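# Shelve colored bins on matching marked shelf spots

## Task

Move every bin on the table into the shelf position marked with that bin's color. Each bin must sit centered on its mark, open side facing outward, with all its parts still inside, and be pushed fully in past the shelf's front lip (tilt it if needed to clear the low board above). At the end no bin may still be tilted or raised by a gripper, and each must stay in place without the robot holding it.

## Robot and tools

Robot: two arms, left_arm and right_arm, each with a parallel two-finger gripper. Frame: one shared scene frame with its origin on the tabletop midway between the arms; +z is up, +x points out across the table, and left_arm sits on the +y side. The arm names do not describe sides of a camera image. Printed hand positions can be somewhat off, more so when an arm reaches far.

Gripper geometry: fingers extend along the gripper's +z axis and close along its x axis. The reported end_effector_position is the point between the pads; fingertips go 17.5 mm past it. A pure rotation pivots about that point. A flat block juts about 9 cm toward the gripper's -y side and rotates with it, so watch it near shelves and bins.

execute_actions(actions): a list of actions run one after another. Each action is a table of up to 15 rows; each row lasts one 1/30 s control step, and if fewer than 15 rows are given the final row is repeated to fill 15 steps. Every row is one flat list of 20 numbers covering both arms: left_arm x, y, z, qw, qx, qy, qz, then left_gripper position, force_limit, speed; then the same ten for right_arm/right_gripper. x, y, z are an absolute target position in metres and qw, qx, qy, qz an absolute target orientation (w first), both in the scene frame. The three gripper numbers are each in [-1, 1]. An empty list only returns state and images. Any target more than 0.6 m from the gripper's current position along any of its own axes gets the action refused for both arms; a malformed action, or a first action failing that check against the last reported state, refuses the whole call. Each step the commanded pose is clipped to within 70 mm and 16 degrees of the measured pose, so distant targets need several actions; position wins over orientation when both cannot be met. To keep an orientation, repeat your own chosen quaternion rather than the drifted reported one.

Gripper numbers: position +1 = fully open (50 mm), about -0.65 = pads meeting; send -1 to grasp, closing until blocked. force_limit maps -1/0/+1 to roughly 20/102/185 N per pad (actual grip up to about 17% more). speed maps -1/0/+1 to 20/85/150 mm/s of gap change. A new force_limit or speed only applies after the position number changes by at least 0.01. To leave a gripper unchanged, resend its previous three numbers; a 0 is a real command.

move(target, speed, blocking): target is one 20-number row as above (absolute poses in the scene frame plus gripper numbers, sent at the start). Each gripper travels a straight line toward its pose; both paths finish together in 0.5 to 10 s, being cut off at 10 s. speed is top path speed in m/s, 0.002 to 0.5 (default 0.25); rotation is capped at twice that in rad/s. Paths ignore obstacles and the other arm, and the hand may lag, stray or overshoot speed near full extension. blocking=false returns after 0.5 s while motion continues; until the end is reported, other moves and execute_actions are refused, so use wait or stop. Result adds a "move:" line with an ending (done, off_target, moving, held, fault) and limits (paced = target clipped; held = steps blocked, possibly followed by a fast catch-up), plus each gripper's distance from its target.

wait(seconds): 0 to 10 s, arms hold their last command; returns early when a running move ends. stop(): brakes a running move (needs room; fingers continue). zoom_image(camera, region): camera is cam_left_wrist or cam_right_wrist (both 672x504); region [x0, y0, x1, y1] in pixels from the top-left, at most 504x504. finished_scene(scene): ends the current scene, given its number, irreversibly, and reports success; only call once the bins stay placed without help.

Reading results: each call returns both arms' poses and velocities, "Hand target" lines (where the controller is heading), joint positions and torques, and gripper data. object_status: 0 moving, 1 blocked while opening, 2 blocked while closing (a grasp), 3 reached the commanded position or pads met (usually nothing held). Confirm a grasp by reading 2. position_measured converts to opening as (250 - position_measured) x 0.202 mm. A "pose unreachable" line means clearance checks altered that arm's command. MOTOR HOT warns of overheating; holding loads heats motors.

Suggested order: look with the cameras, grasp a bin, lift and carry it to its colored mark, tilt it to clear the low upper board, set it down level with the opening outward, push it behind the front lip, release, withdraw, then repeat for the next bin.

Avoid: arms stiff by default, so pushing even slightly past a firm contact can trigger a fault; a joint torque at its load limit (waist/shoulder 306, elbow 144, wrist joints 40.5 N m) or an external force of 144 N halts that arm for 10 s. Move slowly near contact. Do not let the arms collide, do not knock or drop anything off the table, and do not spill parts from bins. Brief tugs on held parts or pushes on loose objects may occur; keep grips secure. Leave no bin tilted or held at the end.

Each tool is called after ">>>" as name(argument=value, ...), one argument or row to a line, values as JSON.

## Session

>>> execute_actions(
  actions=[],
)

Scene clock: 0.00 s.
left_arm: end_effector_position=(+0.8527, +0.3386, +0.2554) position_measured=3 object_status=3 end_effector_quat_wxyz=(+0.101, -0.194, +0.783, -0.582) end_effector_velocity=(-0.000, -0.001, -0.001) end_effector_angular_velocity=(-0.000, +0.001, -0.001) | right_arm: end_effector_position=(+0.4114, -0.6684, +0.3406) position_measured=3 object_status=3 end_effector_quat_wxyz=(-0.520, +0.767, -0.345, +0.150) end_effector_velocity=(+0.000, +0.000, -0.000) end_effector_angular_velocity=(+0.000, -0.000, -0.001)
Joint positions: left_arm=[ 0.092  0.549  1.716 -1.599  1.047 -1.008] | right_arm=[-0.984 -0.305  2.442  0.975  1.677  1.016]
Joint velocities: left_arm=[-0.001  0.001 -0.    -0.    -0.     0.   ] | right_arm=[ 0.    -0.     0.001  0.001 -0.001  0.   ]
Joint torques (N m, as the joint torque sensors report them, + toward a larger angle): no reading
Hand target (left_arm): +0.853, +0.339, +0.255; +0.101, -0.194, +0.783, -0.582
Hand target (right_arm): +0.411, -0.668, +0.341; -0.520, +0.767, -0.345, +0.150

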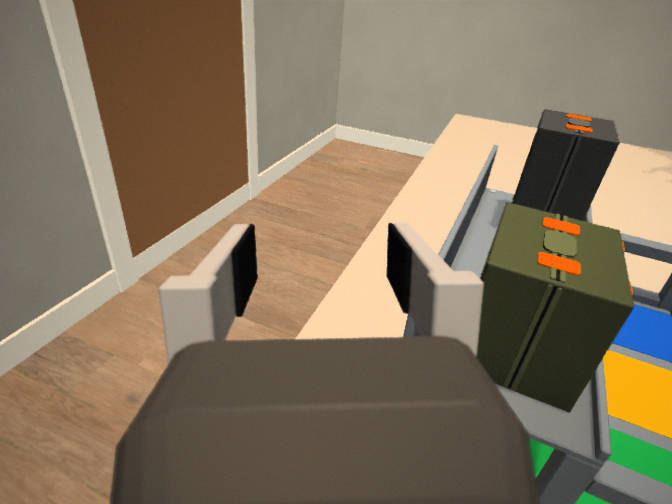

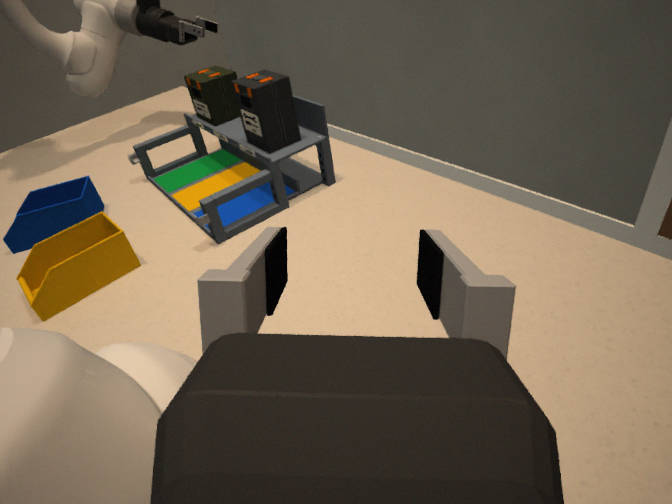

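>>> move(
  target=[0.75,0.42,0.2,0,0,0.809,-0.588,1,0,0, 0.62,-0.5,0.42,-0.153,0.6903,-0.6903,0.153,1,0,0],
  speed=0.35,
)

>>> move(
  target=[0.64,0.42,0.115,0,0,0.809,-0.588,1,0,0, 0.2,0.0,0.42,-0.153,0.6903,-0.6903,0.153,1,0,0],
  speed=0.35,
)

Scene clock: 7.27 s.
left_arm: end_effector_position=(+0.7500, +0.4199, +0.2002) position_measured=3 object_status=3 end_effector_quat_wxyz=(-0.000, -0.000, +0.809, -0.588) end_effector_velocity=(-0.000, -0.001, +0.000) end_effector_angular_velocity=(+0.000, -0.000, -0.002) | right_arm: end_effector_position=(+0.6192, -0.4994, +0.4205) position_measured=3 object_status=3 end_effector_quat_wxyz=(-0.155, +0.690, -0.690, +0.152) end_effector_velocity=(-0.000, +0.001, -0.001) end_effector_angular_velocity=(+0.002, +0.003, -0.002)
Joint positions: left_arm=[ 0.229  0.641  1.675 -1.26   1.444 -0.827] | right_arm=[ 0.416 -0.225  1.924 -0.122  1.02   3.438]
Joint velocities: left_arm=[-0.002 -0.    -0.     0.     0.    -0.   ] | right_arm=[ 0.002  0.001 -0.001  0.001  0.002  0.003]
Joint torques (N m, as the joint torque sensors report them, + toward a larger angle): left_arm=[  2.72 -93.18 -29.77  -1.95   2.35  -0.13] | right_arm=[ -1.33 -21.67 -42.86   4.72  -1.2    0.12]
Hand target (left_arm): +0.750, +0.420, +0.200; -0.000, -0.000, +0.809, -0.588
Hand target (right_arm): +0.619, -0.499, +0.420; -0.155, +0.690, -0.690, +0.152
Off the commanded pose (left_arm): 0.000 m, 0 deg.
Off the commanded pose (right_arm): 0.001 m, 0 deg.
move: done

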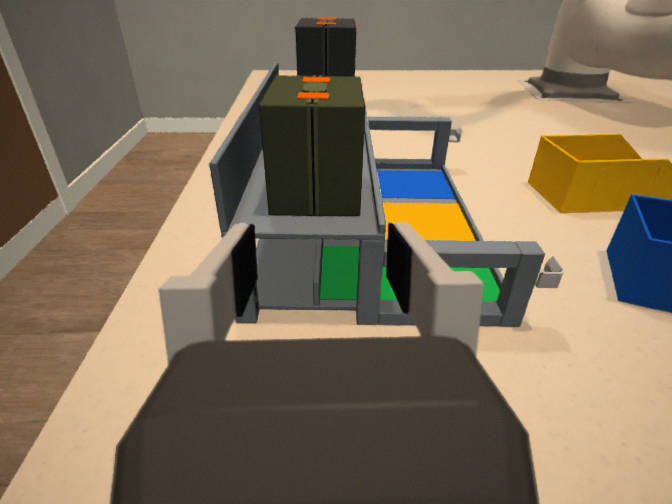

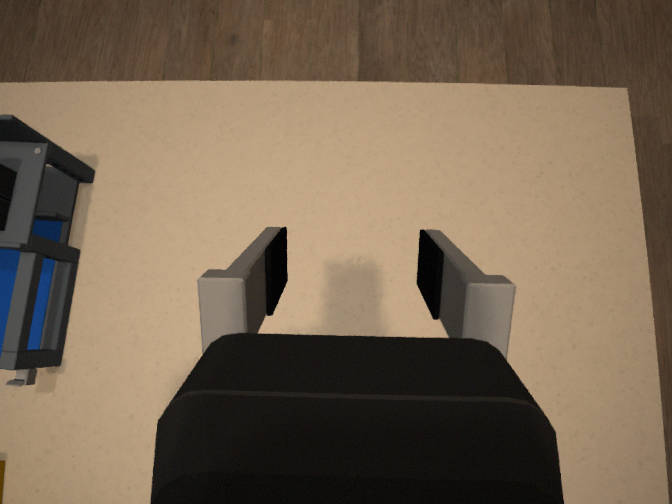

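Scene clock: 9.60 s.
left_arm: end_effector_position=(+0.6400, +0.4199, +0.1151) position_measured=3 object_status=3 end_effector_quat_wxyz=(+0.000, -0.000, +0.809, -0.588) end_effector_velocity=(-0.000, -0.001, -0.000) end_effector_angular_velocity=(+0.000, +0.000, -0.001) | right_arm: end_effector_position=(+0.1992, -0.0011, +0.4198) position_measured=3 object_status=3 end_effector_quat_wxyz=(-0.152, +0.691, -0.691, +0.152) end_effector_velocity=(-0.000, +0.000, -0.001) end_effector_angular_velocity=(-0.002, -0.001, +0.000)
Joint positions: left_arm=[ 0.249  0.633  1.928 -1.283  1.384 -0.586] | right_arm=[ 1.716  0.136  1.581 -0.437  1.431  4.76 ]
Joint velocities: left_arm=[-0.001  0.     0.     0.    -0.     0.   ] | right_arm=[ 0.001  0.001  0.    -0.001  0.001  0.   ]
Joint torques (N m, as the joint torque sensors report them, + toward a larger angle): left_arm=[  1.39 -81.96 -21.33  -1.42   2.8    0.13] | right_arm=[  0.97 -57.3  -41.33   2.84   0.08   0.07]
Hand target (left_arm): +0.640, +0.420, +0.115; +0.000, -0.000, +0.809, -0.588
Hand target (right_arm): +0.199, -0.001, +0.420; -0.152, +0.691, -0.691, +0.152
Off the commanded pose (left_arm): 0.000 m, 0 deg.
Off the commanded pose (right_arm): 0.001 m, 0 deg.
move: done

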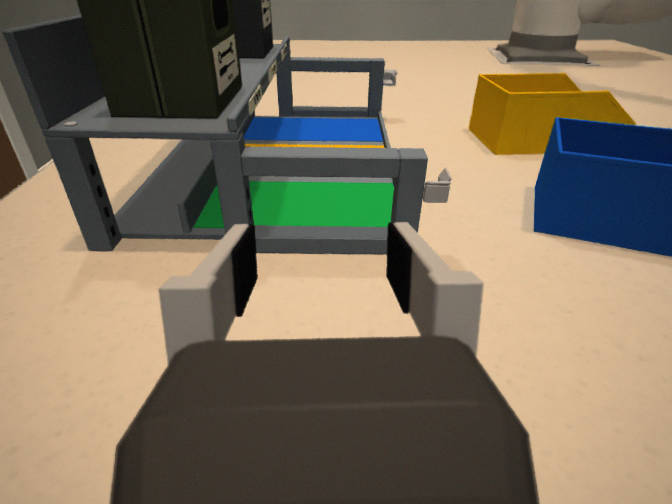

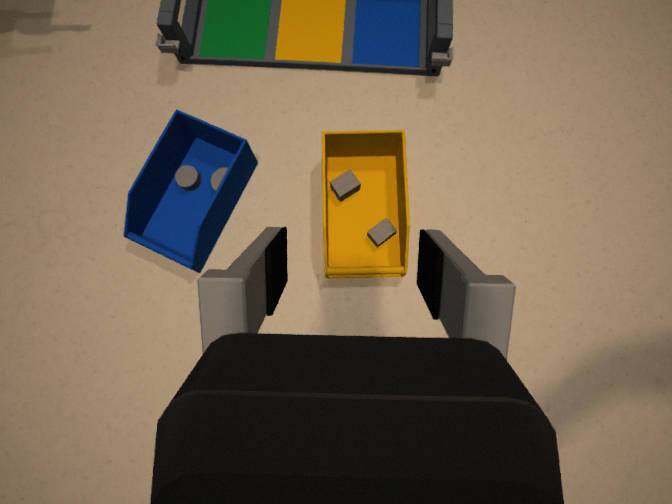

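>>> move(
  target=[0.64,0.42,0.115,0,0,0.809,-0.588,1,0,0, 0.358,0.253,0.125,-0.1179,0.5317,-0.8187,0.1815,1,0,0],
  speed=0.3,
)

Scene clock: 22.73 s.
left_arm: end_effector_position=(+0.6399, +0.4200, +0.1150) position_measured=3 object_status=3 end_effector_quat_wxyz=(-0.000, -0.000, +0.809, -0.588) end_effector_velocity=(-0.000, +0.001, -0.000) end_effector_angular_velocity=(+0.000, +0.001, +0.001) | right_arm: end_effector_position=(+0.3577, +0.2536, +0.1255) position_measured=3 object_status=3 end_effector_quat_wxyz=(+0.118, -0.532, +0.819, -0.182) end_effector_velocity=(+0.000, -0.000, -0.001) end_effector_angular_velocity=(-0.002, +0.001, -0.000)
Joint positions: left_arm=[ 0.249  0.633  1.928 -1.282  1.384 -0.586] | right_arm=[ 1.544  0.792  1.14  -0.437  1.339  5.074]
Joint velocities: left_arm=[ 0.001  0.     0.     0.     0.    -0.   ] | right_arm=[-0.     0.001 -0.001  0.001  0.001 -0.   ]
Joint torques (N m, as the joint torque sensors report them, + toward a larger angle): left_arm=[  3.93 -83.75 -20.77  -1.39   2.47  -0.13] | right_arm=[   1.2  -116.24  -38.47    2.8     0.63    0.06]
Hand target (left_arm): +0.640, +0.420, +0.115; +0.000, -0.000, +0.809, -0.588
Hand target (right_arm): +0.358, +0.254, +0.125; +0.118, -0.532, +0.819, -0.182
Off the commanded pose (left_arm): 0.000 m, 0 deg.
Off the commanded pose (right_arm): 0.001 m, 0 deg.
move: done

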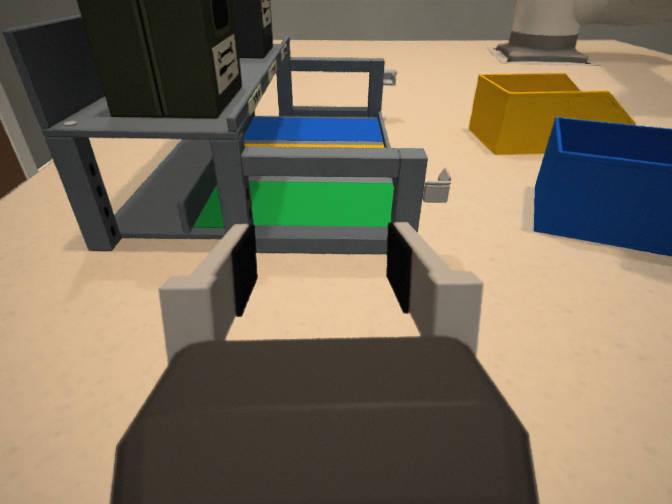

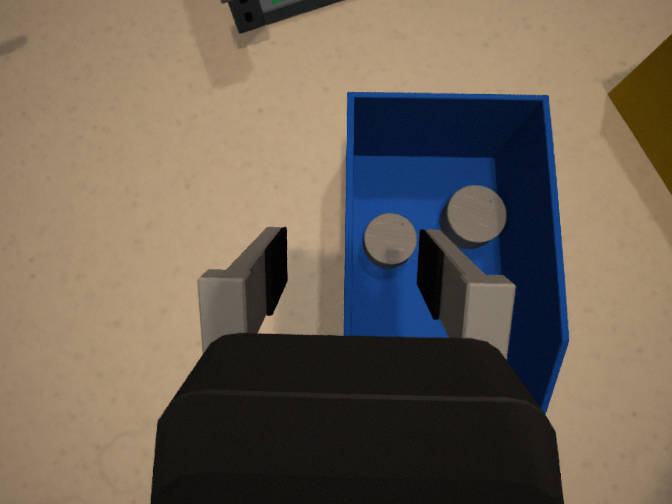

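>>> move(
  target=[0.64,0.42,0.115,0,0,0.809,-0.588,1,0,0, 0.3585,0.2538,0.059,-0.1179,0.5317,-0.8187,0.1815,0.1,0.3,0.5],
  speed=0.1,
)

>>> move(
  target=[0.64,0.42,0.115,0,0,0.809,-0.588,1,0,0, 0.3585,0.2538,0.059,-0.1179,0.5317,-0.8187,0.1815,-1,0.3,-0.3],
  speed=0.1,
)

Scene clock: 31.17 s.
left_arm: end_effector_position=(+0.6400, +0.4200, +0.1150) position_measured=3 object_status=3 end_effector_quat_wxyz=(-0.000, -0.000, +0.809, -0.588) end_effector_velocity=(+0.000, +0.001, -0.000) end_effector_angular_velocity=(+0.000, +0.000, +0.001) | right_arm: end_effector_position=(+0.3585, +0.2539, +0.0591) position_measured=138 object_status=3 end_effector_quat_wxyz=(+0.118, -0.532, +0.819, -0.182) end_effector_velocity=(+0.000, +0.000, +0.000) end_effector_angular_velocity=(+0.001, -0.002, +0.000)
Joint positions: left_arm=[ 0.249  0.633  1.928 -1.282  1.384 -0.586] | right_arm=[ 1.543  0.839  1.181 -0.447  1.259  5.112]
Joint velocities: left_arm=[ 0.001 -0.    -0.     0.001  0.    -0.   ] | right_arm=[-0.    -0.    -0.    -0.001 -0.     0.001]
Joint torques (N m, as the joint torque sensors report them, + toward a larger angle): left_arm=[  2.27 -81.1  -20.81  -1.39   2.62  -0.38] | right_arm=[   1.48 -118.08  -36.81    2.78    0.66    0.09]
Hand target (left_arm): +0.640, +0.420, +0.115; -0.000, +0.000, +0.809, -0.588
Hand target (right_arm): +0.359, +0.254, +0.059; +0.118, -0.532, +0.819, -0.182
Off the commanded pose (left_arm): 0.000 m, 0 deg.
Off the commanded pose (right_arm): 0.000 m, 0 deg.
move: done

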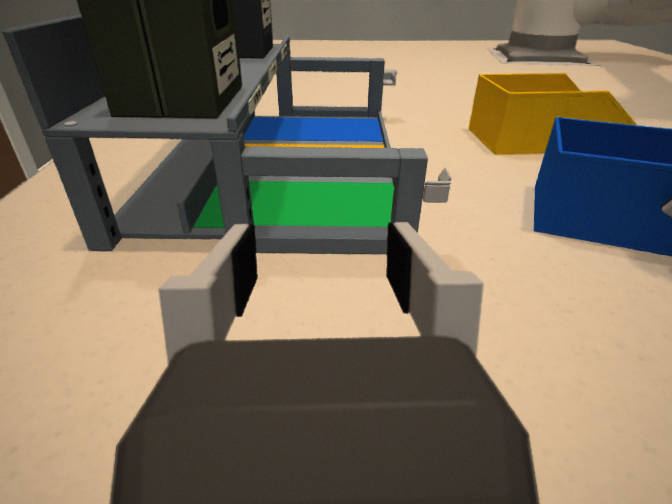

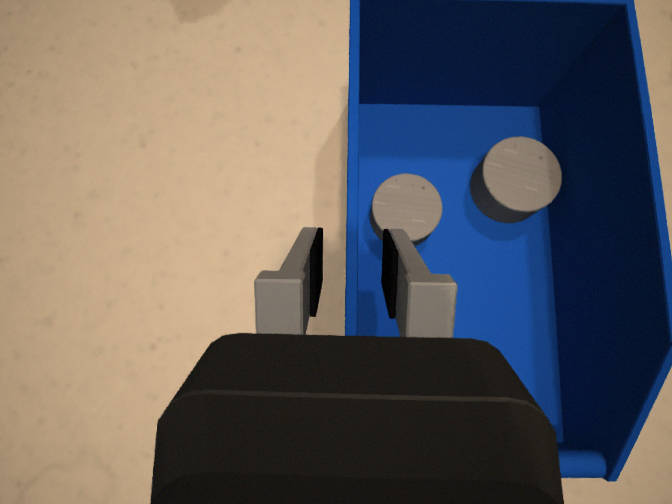

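Scene clock: 31.87 s.
left_arm: end_effector_position=(+0.6400, +0.4200, +0.1150) position_measured=3 object_status=3 end_effector_quat_wxyz=(-0.000, -0.000, +0.809, -0.588) end_effector_velocity=(+0.000, +0.000, -0.000) end_effector_angular_velocity=(-0.000, +0.001, +0.000) | right_arm: end_effector_position=(+0.3585, +0.2538, +0.0589) position_measured=240 object_status=2 end_effector_quat_wxyz=(+0.118, -0.532, +0.819, -0.182) end_effector_velocity=(-0.000, +0.000, +0.001) end_effector_angular_velocity=(+0.001, +0.001, -0.001)
Joint positions: left_arm=[ 0.249  0.633  1.928 -1.282  1.384 -0.586] | right_arm=[ 1.543  0.839  1.181 -0.447  1.259  5.112]
Joint velocities: left_arm=[ 0.     0.001 -0.    -0.     0.     0.   ] | right_arm=[ 0.    -0.    -0.001  0.001  0.     0.   ]
Joint torques (N m, as the joint torque sensors report them, + toward a larger angle): left_arm=[  3.66 -81.94 -21.74  -1.44   2.32  -0.14] | right_arm=[   1.19 -113.88  -33.87    3.07    0.83   -0.25]
Hand target (left_arm): +0.640, +0.420, +0.115; -0.000, +0.000, +0.809, -0.588
Hand target (right_arm): +0.359, +0.254, +0.059; +0.118, -0.532, +0.819, -0.182
Off the commanded pose (left_arm): 0.000 m, 0 deg.
Off the commanded pose (right_arm): 0.000 m, 0 deg.
move: done

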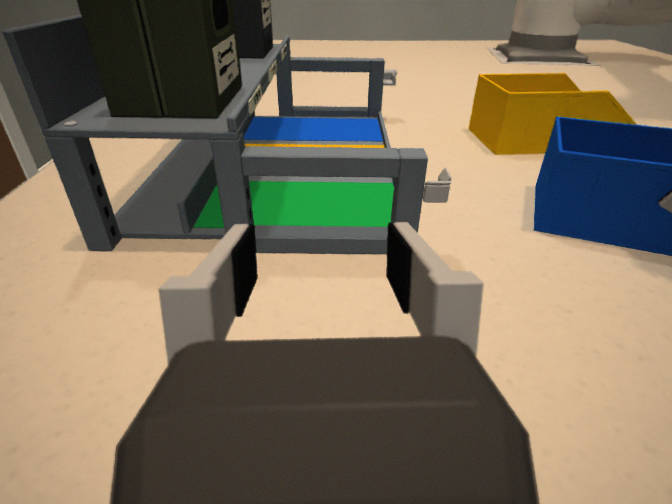

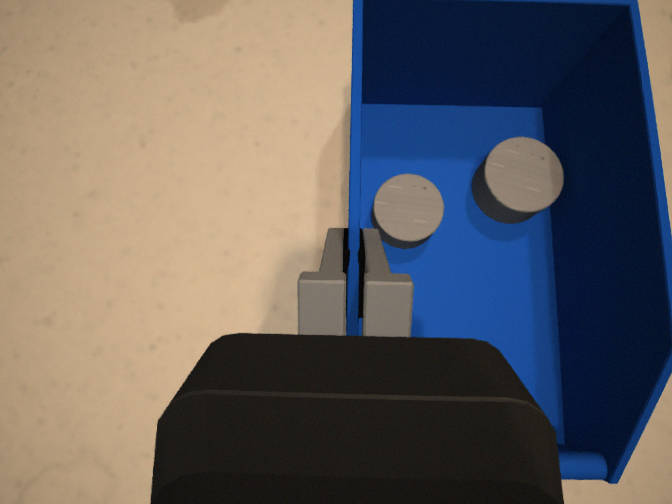

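>>> move(
  target=[0.64,0.42,0.115,0,0,0.809,-0.588,1,0,0, 0.37,0.235,0.165,-0.1179,0.5317,-0.8187,0.1815,-1,0.3,-0.3],
  speed=0.17,
)

>>> move(
  target=[0.64,0.42,0.115,0,0,0.809,-0.588,1,0,0, 0.56,0.006,0.165,-0.1087,0.6861,-0.7105,0.1125,-1,0.3,-0.3],
  speed=0.2,
)

>>> move(
  target=[0.64,0.42,0.115,0,0,0.809,-0.588,1,0,0, 0.565,0.006,0.095,-0.1087,0.6861,-0.7105,0.1125,-1,0.3,-0.3],
  speed=0.08,
)

Scene clock: 39.97 s.
left_arm: end_effector_position=(+0.6400, +0.4200, +0.1150) position_measured=3 object_status=3 end_effector_quat_wxyz=(-0.000, -0.000, +0.809, -0.588) end_effector_velocity=(-0.000, -0.001, -0.000) end_effector_angular_velocity=(-0.000, +0.000, -0.002) | right_arm: end_effector_position=(+0.3700, +0.2349, +0.1649) position_measured=240 object_status=2 end_effector_quat_wxyz=(+0.118, -0.532, +0.819, -0.182) end_effector_velocity=(-0.000, +0.000, +0.001) end_effector_angular_velocity=(+0.001, +0.001, -0.001)
Joint positions: left_arm=[ 0.249  0.633  1.928 -1.282  1.384 -0.586] | right_arm=[ 1.528  0.741  1.157 -0.436  1.363  5.044]
Joint velocities: left_arm=[-0.002  0.001 -0.    -0.001  0.    -0.   ] | right_arm=[-0.    -0.001 -0.001  0.001  0.001 -0.   ]
Joint torques (N m, as the joint torque sensors report them, + toward a larger angle): left_arm=[  2.18 -84.92 -20.92  -1.55   3.    -0.04] | right_arm=[   0.11 -116.56  -40.37    2.27    0.91    0.13]
Hand target (left_arm): +0.640, +0.420, +0.115; -0.000, -0.000, +0.809, -0.588
Hand target (right_arm): +0.370, +0.235, +0.165; +0.118, -0.532, +0.819, -0.181
Off the commanded pose (left_arm): 0.000 m, 0 deg.
Off the commanded pose (right_arm): 0.000 m, 0 deg.
move: done

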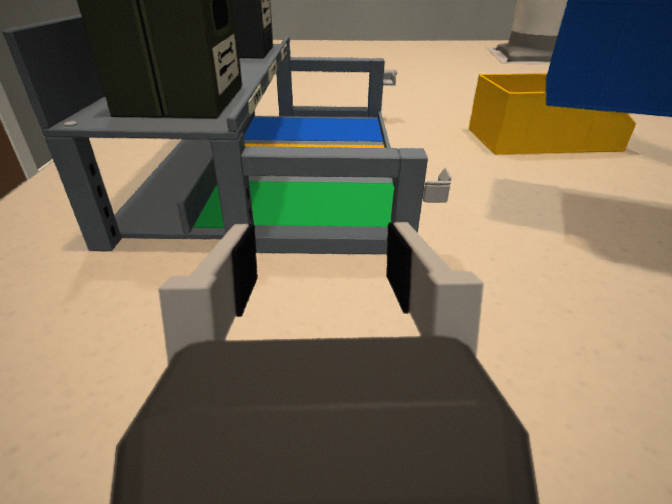

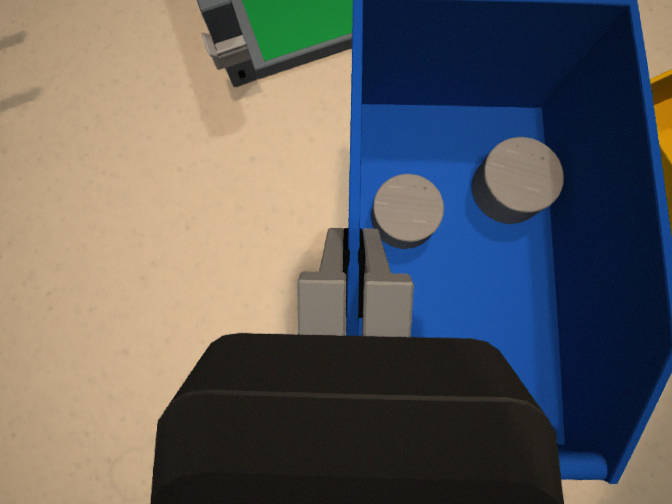

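Scene clock: 41.87 s.
left_arm: end_effector_position=(+0.6400, +0.4200, +0.1150) position_measured=3 object_status=3 end_effector_quat_wxyz=(-0.000, -0.000, +0.809, -0.588) end_effector_velocity=(-0.000, +0.000, -0.001) end_effector_angular_velocity=(+0.000, +0.001, +0.000) | right_arm: end_effector_position=(+0.5604, +0.0064, +0.1650) position_measured=240 object_status=2 end_effector_quat_wxyz=(-0.109, +0.686, -0.711, +0.113) end_effector_velocity=(+0.000, -0.000, +0.000) end_effector_angular_velocity=(+0.000, +0.001, -0.001)
Joint positions: left_arm=[ 0.249  0.633  1.928 -1.282  1.384 -0.586] | right_arm=[ 1.169  0.427  1.649 -0.34   0.931  4.371]
Joint velocities: left_arm=[ 0.     0.001 -0.     0.     0.    -0.   ] | right_arm=[-0.001 -0.001 -0.     0.002  0.001 -0.001]
Joint torques (N m, as the joint torque sensors report them, + toward a larger angle): left_arm=[  3.04 -81.72 -21.43  -1.3    2.81  -0.37] | right_arm=[  2.7  -86.73 -38.28   2.82  -0.32  -0.03]
Hand target (left_arm): +0.640, +0.420, +0.115; +0.000, -0.000, +0.809, -0.588
Hand target (right_arm): +0.560, +0.006, +0.165; -0.109, +0.686, -0.711, +0.113
Off the commanded pose (left_arm): 0.000 m, 0 deg.
Off the commanded pose (right_arm): 0.001 m, 0 deg.
move: done

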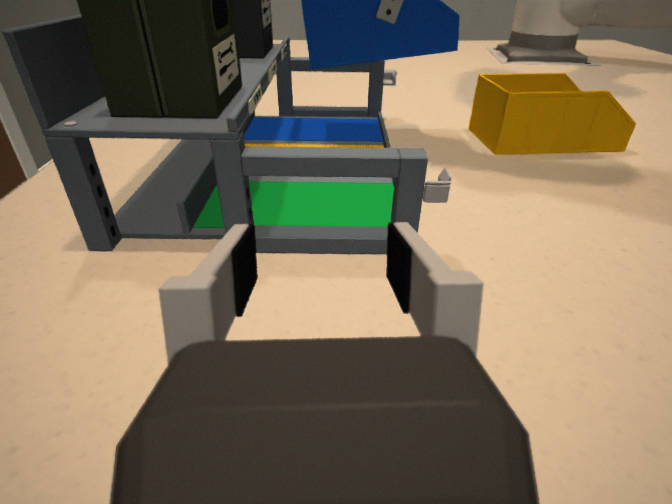

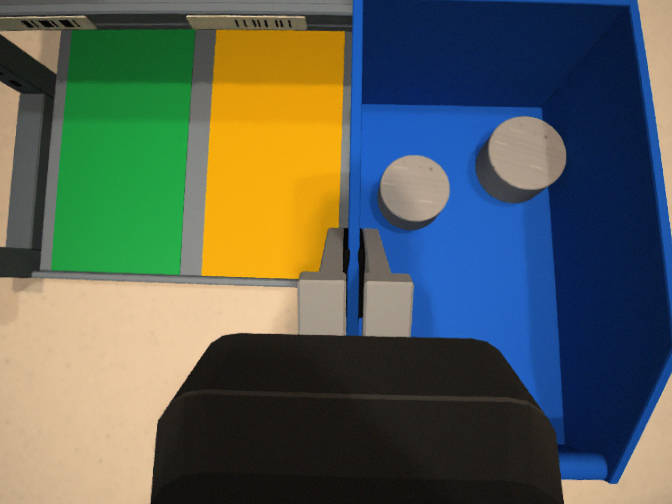

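Scene clock: 43.07 s.
left_arm: end_effector_position=(+0.6400, +0.4200, +0.1150) position_measured=3 object_status=3 end_effector_quat_wxyz=(+0.000, -0.000, +0.809, -0.588) end_effector_velocity=(+0.000, +0.000, +0.000) end_effector_angular_velocity=(-0.000, -0.001, +0.001) | right_arm: end_effector_position=(+0.5651, +0.0061, +0.0951) position_measured=240 object_status=2 end_effector_quat_wxyz=(-0.109, +0.686, -0.711, +0.113) end_effector_velocity=(+0.000, +0.000, +0.000) end_effector_angular_velocity=(+0.000, -0.000, +0.000)
Joint positions: left_arm=[ 0.249  0.633  1.928 -1.282  1.384 -0.586] | right_arm=[ 1.163  0.49   1.697 -0.37   0.826  4.414]
Joint velocities: left_arm=[ 0.001 -0.001  0.    -0.    -0.     0.   ] | right_arm=[-0. -0. -0. -0. -0. -0.]
Joint torques (N m, as the joint torque sensors report them, + toward a larger angle): left_arm=[  0.47 -82.71 -21.    -0.96   2.81  -0.04] | right_arm=[  2.21 -88.29 -35.59   2.67  -0.24   0.2 ]
Hand target (left_arm): +0.640, +0.420, +0.115; +0.000, +0.000, +0.809, -0.588
Hand target (right_arm): +0.565, +0.006, +0.095; -0.109, +0.686, -0.711, +0.113
Off the commanded pose (left_arm): 0.000 m, 0 deg.
Off the commanded pose (right_arm): 0.000 m, 0 deg.
move: done

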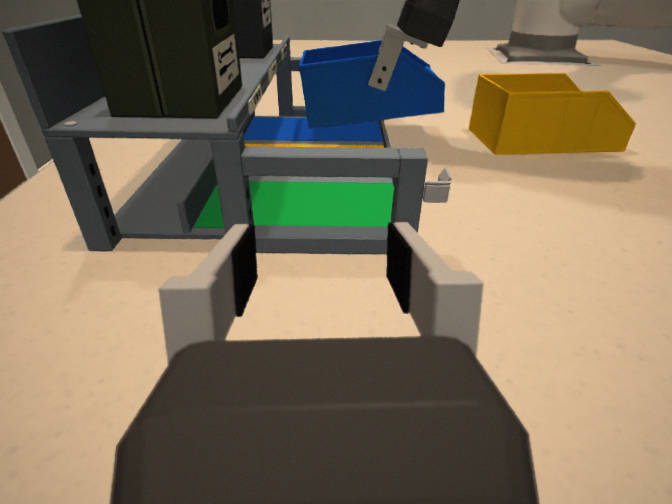

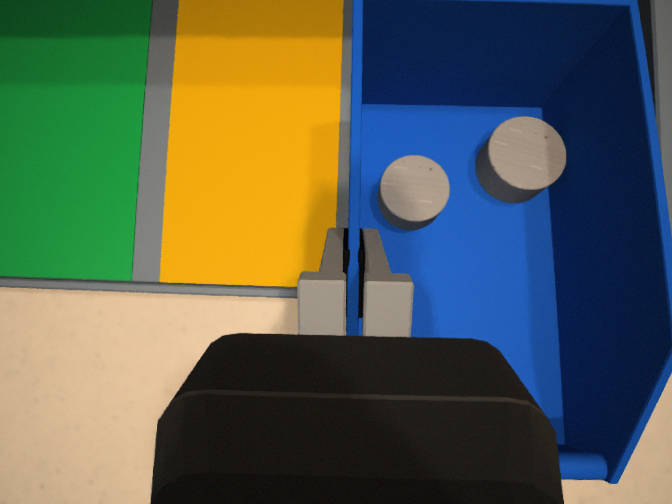

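>>> execute_actions(
  actions=[],
)

Scene clock: 54.63 s.
left_arm: end_effector_position=(+0.6400, +0.4200, +0.1150) position_measured=3 object_status=3 end_effector_quat_wxyz=(+0.000, -0.000, +0.809, -0.588) end_effector_velocity=(+0.000, +0.001, -0.000) end_effector_angular_velocity=(-0.001, +0.001, +0.002) | right_arm: end_effector_position=(+0.5651, +0.0061, +0.0950) position_measured=240 object_status=2 end_effector_quat_wxyz=(-0.109, +0.686, -0.711, +0.113) end_effector_velocity=(-0.000, -0.000, -0.000) end_effector_angular_velocity=(+0.000, +0.001, -0.000)
Joint positions: left_arm=[ 0.249  0.633  1.928 -1.282  1.384 -0.586] | right_arm=[ 1.163  0.49   1.697 -0.37   0.826  4.414]
Joint velocities: left_arm=[ 0.001  0.001 -0.    -0.001  0.    -0.   ] | right_arm=[-0.    -0.001  0.001  0.001 -0.    -0.   ]
Joint torques (N m, as the joint torque sensors report them, + toward a larger angle): left_arm=[  4.59 -83.33 -20.83  -1.4    2.63   0.21] | right_arm=[  1.54 -87.73 -35.59   2.59  -0.15  -0.17]
Hand target (left_arm): +0.640, +0.420, +0.115; +0.000, +0.000, +0.809, -0.588
Hand target (right_arm): +0.565, +0.006, +0.095; -0.109, +0.686, -0.711, +0.113
Off the commanded pose (left_arm): 0.000 m, 0 deg.
Off the commanded pose (right_arm): 0.000 m, 0 deg.

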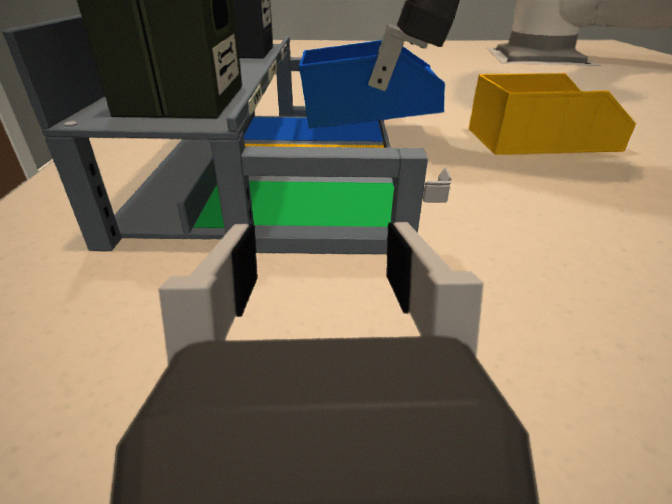

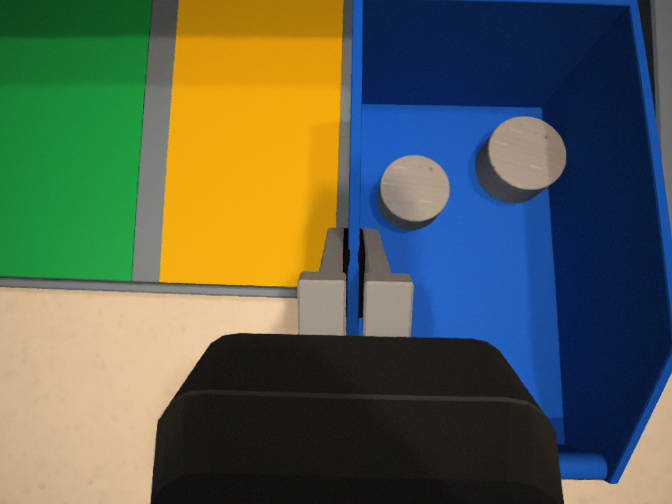

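>>> move(
  target=[0.64,0.42,0.115,0,0,0.809,-0.588,1,0,0,0.578,0.0005,0.080,-0.1087,0.6861,-0.7105,0.1125,-1,0.3,-0.3],
  speed=0.05,
)

Scene clock: 59.70 s.
left_arm: end_effector_position=(+0.6400, +0.4200, +0.1150) position_measured=3 object_status=3 end_effector_quat_wxyz=(-0.000, -0.000, +0.809, -0.588) end_effector_velocity=(-0.000, +0.000, -0.001) end_effector_angular_velocity=(+0.000, +0.001, -0.000) | right_arm: end_effector_position=(+0.5780, +0.0005, +0.0800) position_measured=240 object_status=2 end_effector_quat_wxyz=(-0.109, +0.686, -0.710, +0.113) end_effector_velocity=(+0.000, -0.000, -0.001) end_effector_angular_velocity=(-0.000, +0.000, -0.000)
Joint positions: left_arm=[ 0.249  0.633  1.928 -1.282  1.384 -0.586] | right_arm=[ 1.145  0.507  1.702 -0.376  0.8    4.406]
Joint velocities: left_arm=[ 0.     0.002 -0.     0.001  0.     0.   ] | right_arm=[-0.     0.001  0.     0.    -0.001  0.   ]
Joint torques (N m, as the joint torque sensors report them, + toward a larger angle): left_arm=[  2.25 -83.08 -20.37  -1.43   2.8   -0.1 ] | right_arm=[  1.76 -90.17 -35.02   2.49  -0.19  -0.08]
Hand target (left_arm): +0.640, +0.420, +0.115; -0.000, +0.000, +0.809, -0.588
Hand target (right_arm): +0.578, +0.001, +0.080; -0.109, +0.686, -0.711, +0.113
Off the commanded pose (left_arm): 0.000 m, 0 deg.
Off the commanded pose (right_arm): 0.000 m, 0 deg.
move: done

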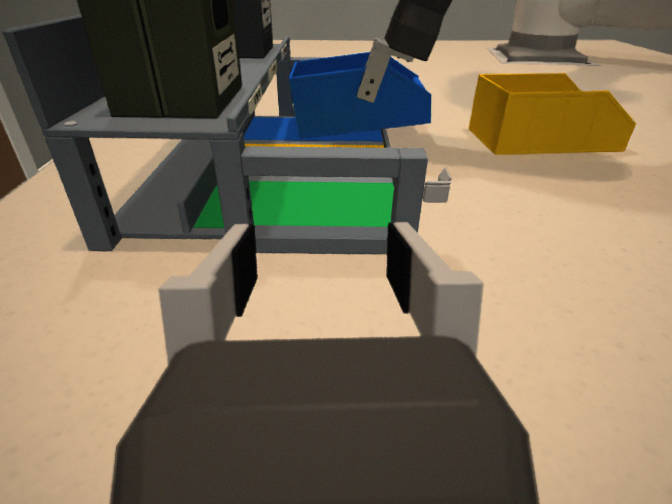

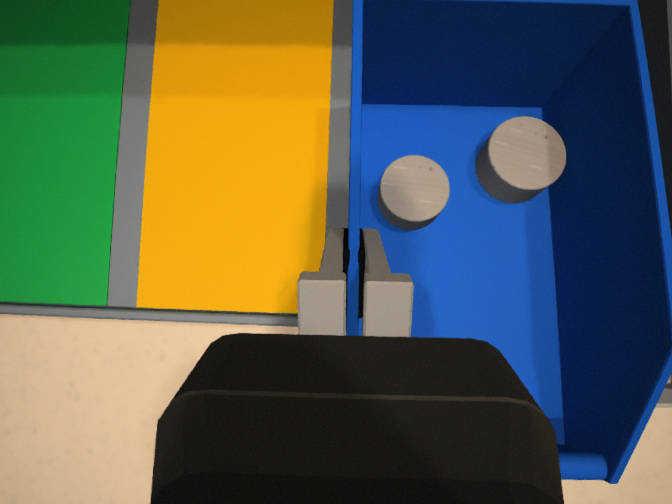

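>>> move(
  target=[0.64,0.42,0.115,0,0,0.809,-0.588,1,0,0,0.636,-0.003,0.077,-0.1207,0.6841,-0.7084,0.1249,-1,0.3,-0.3],
  speed=0.05,
)

Scene clock: 65.20 s.
left_arm: end_effector_position=(+0.6400, +0.4200, +0.1150) position_measured=3 object_status=3 end_effector_quat_wxyz=(-0.000, -0.000, +0.809, -0.588) end_effector_velocity=(+0.000, +0.000, +0.000) end_effector_angular_velocity=(+0.000, -0.001, -0.000) | right_arm: end_effector_position=(+0.6360, -0.0029, +0.0771) position_measured=240 object_status=2 end_effector_quat_wxyz=(-0.121, +0.684, -0.708, +0.125) end_effector_velocity=(-0.000, -0.000, -0.001) end_effector_angular_velocity=(+0.000, +0.002, -0.002)
Joint positions: left_arm=[ 0.249  0.633  1.928 -1.282  1.384 -0.586] | right_arm=[ 1.09   0.544  1.655 -0.411  0.781  4.377]
Joint velocities: left_arm=[ 0.    -0.001 -0.     0.    -0.     0.   ] | right_arm=[-0.     0.     0.     0.002  0.     0.   ]
Joint torques (N m, as the joint torque sensors report them, + toward a larger angle): left_arm=[  2.11 -83.02 -20.6   -1.38   2.73   0.15] | right_arm=[  0.44 -93.26 -35.58   2.38  -0.15   0.03]
Hand target (left_arm): +0.640, +0.420, +0.115; -0.000, -0.000, +0.809, -0.588
Hand target (right_arm): +0.636, -0.003, +0.077; -0.121, +0.684, -0.708, +0.125
Off the commanded pose (left_arm): 0.000 m, 0 deg.
Off the commanded pose (right_arm): 0.000 m, 0 deg.
move: done

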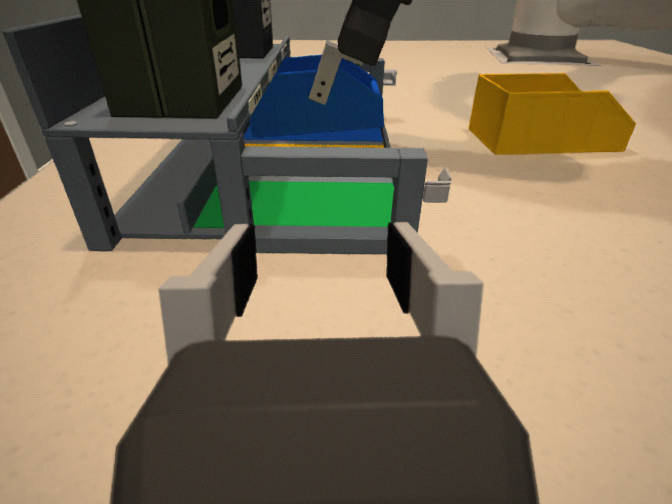

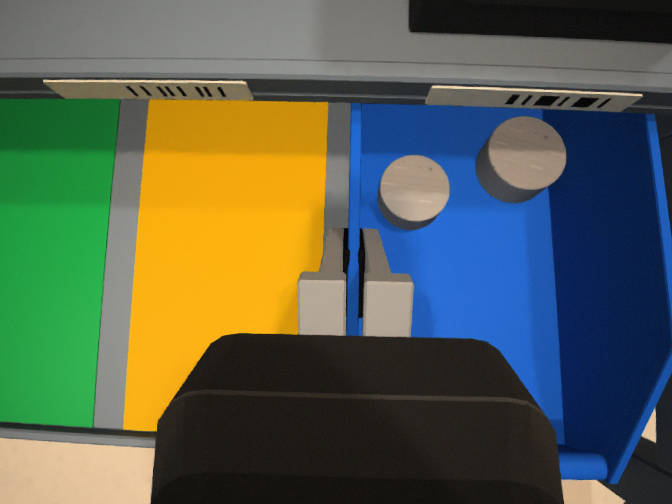

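>>> zoom_image(
  camera="cam_left_wrist",
  region=[220, 30, 420, 170],
)

Region (220, 30, 420, 170) of cam_left_wrist's 672x504 image, scaled by 2.520, with more detail than that image has; it fills the top 353 rows of this view, and the rest is white.

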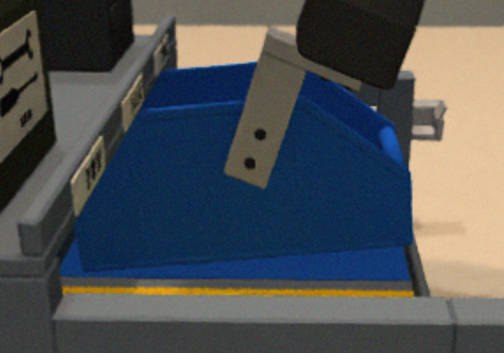

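>>> move(
  target=[0.64,0.42,0.115,0,0,0.809,-0.588,1,0,0,0.639,-0.003,0.069,-0.1503,0.6782,-0.7022,0.1557,-1,0.3,-0.3],
  speed=0.03,
)

>>> zoom_image(
  camera="cam_left_wrist",
  region=[220, 30, 420, 170],
)

Scene clock: 71.43 s.
left_arm: end_effector_position=(+0.6400, +0.4200, +0.1150) position_measured=3 object_status=3 end_effector_quat_wxyz=(-0.000, -0.000, +0.809, -0.588) end_effector_velocity=(-0.000, +0.001, -0.000) end_effector_angular_velocity=(+0.000, +0.001, +0.001) | right_arm: end_effector_position=(+0.6390, -0.0030, +0.0690) position_measured=240 object_status=2 end_effector_quat_wxyz=(-0.150, +0.678, -0.702, +0.156) end_effector_velocity=(-0.000, -0.000, -0.000) end_effector_angular_velocity=(-0.000, -0.002, +0.001)
Joint positions: left_arm=[ 0.249  0.633  1.928 -1.282  1.384 -0.586] | right_arm=[ 1.113  0.55   1.69  -0.557  0.73   4.516]
Joint velocities: left_arm=[0.001 0.001 0.    0.    0.    0.   ] | right_arm=[ 0.    -0.     0.001 -0.003 -0.001  0.002]
Joint torques (N m, as the joint torque sensors report them, + toward a larger angle): left_arm=[  2.17 -84.69 -20.76  -1.41   2.77  -0.24] | right_arm=[  0.86 -93.03 -34.16   1.83  -0.14   0.44]
Hand target (left_arm): +0.640, +0.420, +0.115; -0.000, +0.000, +0.809, -0.588
Hand target (right_arm): +0.639, -0.003, +0.069; -0.150, +0.678, -0.702, +0.156
Off the commanded pose (left_arm): 0.000 m, 0 deg.
Off the commanded pose (right_arm): 0.000 m, 0 deg.
move: done

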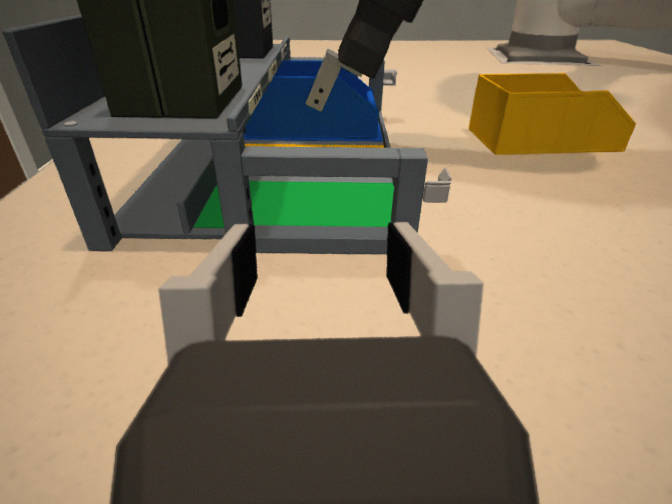

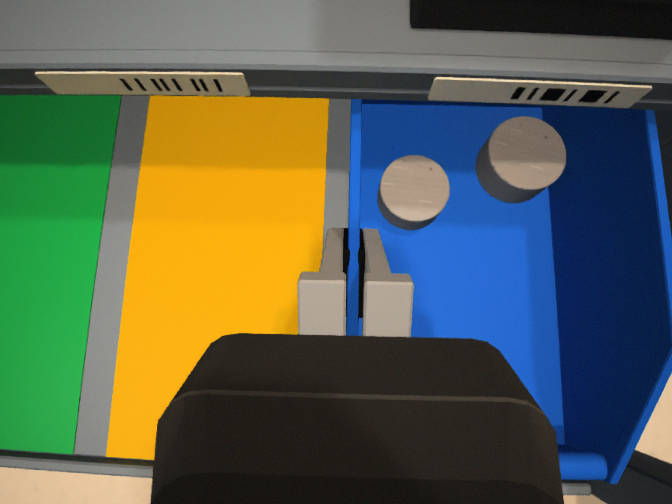

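Region (220, 30, 420, 170) of cam_left_wrist's 672x504 image, scaled by 2.520, with more detail than that image has; it fills the top 353 rows of this view, and the rest is white.

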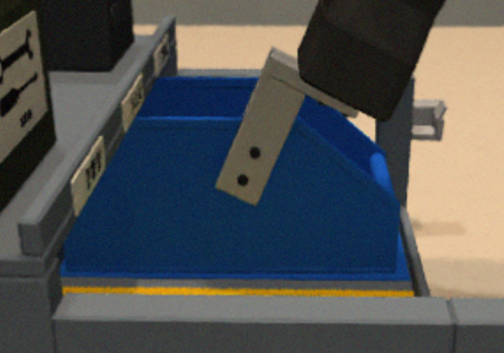

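>>> move(
  target=[0.64,0.42,0.115,0,0,0.809,-0.588,1,0,0,0.641,-0.0035,0.0665,-0.1503,0.6782,-0.7022,0.1557,-1,0.3,-0.3],
  speed=0.01,
)

>>> zoom_image(
  camera="cam_left_wrist",
  region=[220, 30, 420, 170],
)

Scene clock: 74.87 s.
left_arm: end_effector_position=(+0.6400, +0.4200, +0.1150) position_measured=3 object_status=3 end_effector_quat_wxyz=(-0.000, +0.000, +0.809, -0.588) end_effector_velocity=(+0.000, +0.001, +0.001) end_effector_angular_velocity=(+0.000, -0.001, +0.001) | right_arm: end_effector_position=(+0.6410, -0.0035, +0.0665) position_measured=240 object_status=2 end_effector_quat_wxyz=(-0.150, +0.678, -0.702, +0.156) end_effector_velocity=(+0.001, +0.000, +0.000) end_effector_angular_velocity=(-0.000, -0.001, +0.001)
Joint positions: left_arm=[ 0.249  0.633  1.928 -1.282  1.384 -0.586] | right_arm=[ 1.11   0.554  1.69  -0.559  0.726  4.517]
Joint velocities: left_arm=[ 0.001 -0.001 -0.    -0.    -0.     0.   ] | right_arm=[-0.     0.001 -0.001 -0.002 -0.    -0.   ]
Joint torques (N m, as the joint torque sensors report them, + toward a larger angle): left_arm=[  2.01 -82.85 -21.99  -1.49   3.04  -0.04] | right_arm=[  2.11 -92.6  -34.73   1.9   -0.14   0.07]
Hand target (left_arm): +0.640, +0.420, +0.115; +0.000, +0.000, +0.809, -0.588
Hand target (right_arm): +0.641, -0.003, +0.067; -0.150, +0.678, -0.702, +0.156
Off the commanded pose (left_arm): 0.000 m, 0 deg.
Off the commanded pose (right_arm): 0.000 m, 0 deg.
move: done

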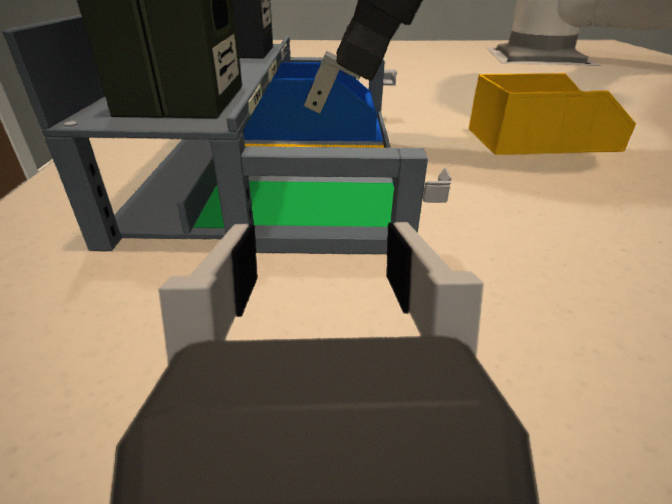

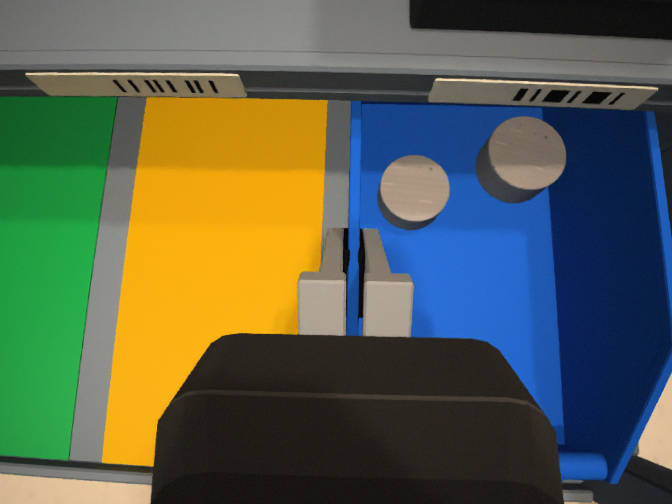

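Region (220, 30, 420, 170) of cam_left_wrist's 672x504 image, scaled by 2.520, with more detail than that image has; it fills the top 353 rows of this view, and the rest is white.

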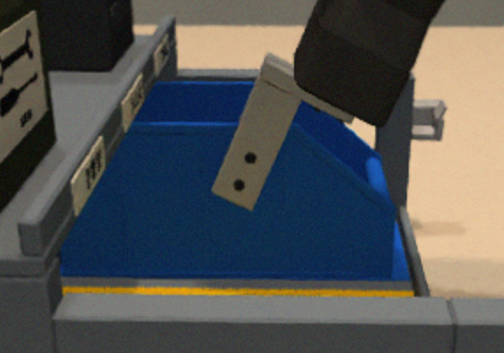

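>>> move(
  target=[0.64,0.42,0.115,0,0,0.809,-0.588,1,0,0,0.643,-0.0036,0.0658,-0.1503,0.6782,-0.7022,0.1557,-1,0.3,-0.3],
  speed=0.01,
)

Scene clock: 78.03 s.
left_arm: end_effector_position=(+0.6400, +0.4200, +0.1150) position_measured=3 object_status=3 end_effector_quat_wxyz=(+0.000, -0.000, +0.809, -0.588) end_effector_velocity=(-0.000, -0.000, +0.000) end_effector_angular_velocity=(-0.000, -0.000, -0.000) | right_arm: end_effector_position=(+0.6430, -0.0036, +0.0658) position_measured=240 object_status=2 end_effector_quat_wxyz=(-0.150, +0.678, -0.702, +0.156) end_effector_velocity=(+0.000, -0.000, +0.001) end_effector_angular_velocity=(+0.001, +0.000, -0.001)
Joint positions: left_arm=[ 0.249  0.633  1.928 -1.282  1.384 -0.586] | right_arm=[ 1.108  0.556  1.688 -0.558  0.725  4.515]
Joint velocities: left_arm=[-0.001 -0.001  0.    -0.     0.    -0.   ] | right_arm=[-0.    -0.001 -0.001  0.001  0.001  0.   ]
Joint torques (N m, as the joint torque sensors report them, + toward a larger angle): left_arm=[  2.65 -82.58 -21.53  -1.44   2.68   0.07] | right_arm=[  2.06 -92.9  -33.49   1.83  -0.06  -0.05]
Hand target (left_arm): +0.640, +0.420, +0.115; -0.000, -0.000, +0.809, -0.588
Hand target (right_arm): +0.643, -0.004, +0.066; -0.150, +0.678, -0.702, +0.156
Off the commanded pose (left_arm): 0.000 m, 0 deg.
Off the commanded pose (right_arm): 0.000 m, 0 deg.
move: done

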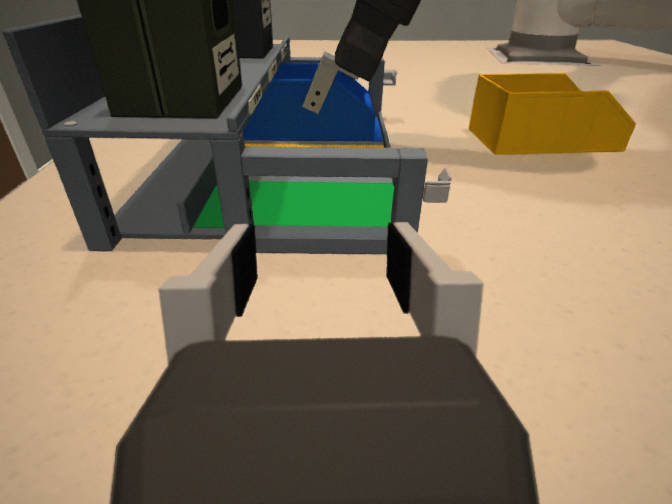

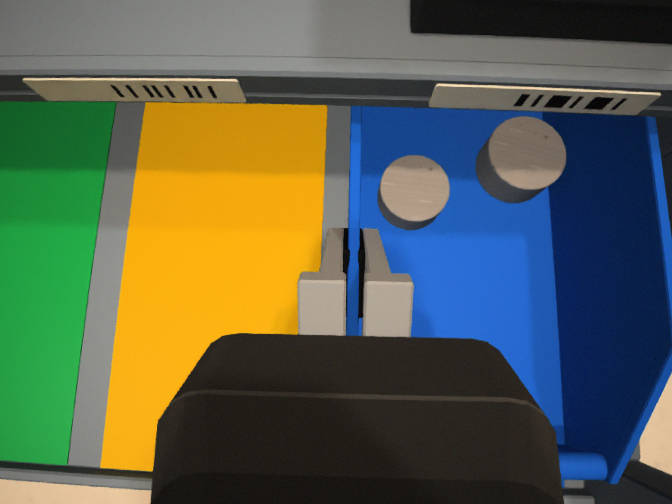

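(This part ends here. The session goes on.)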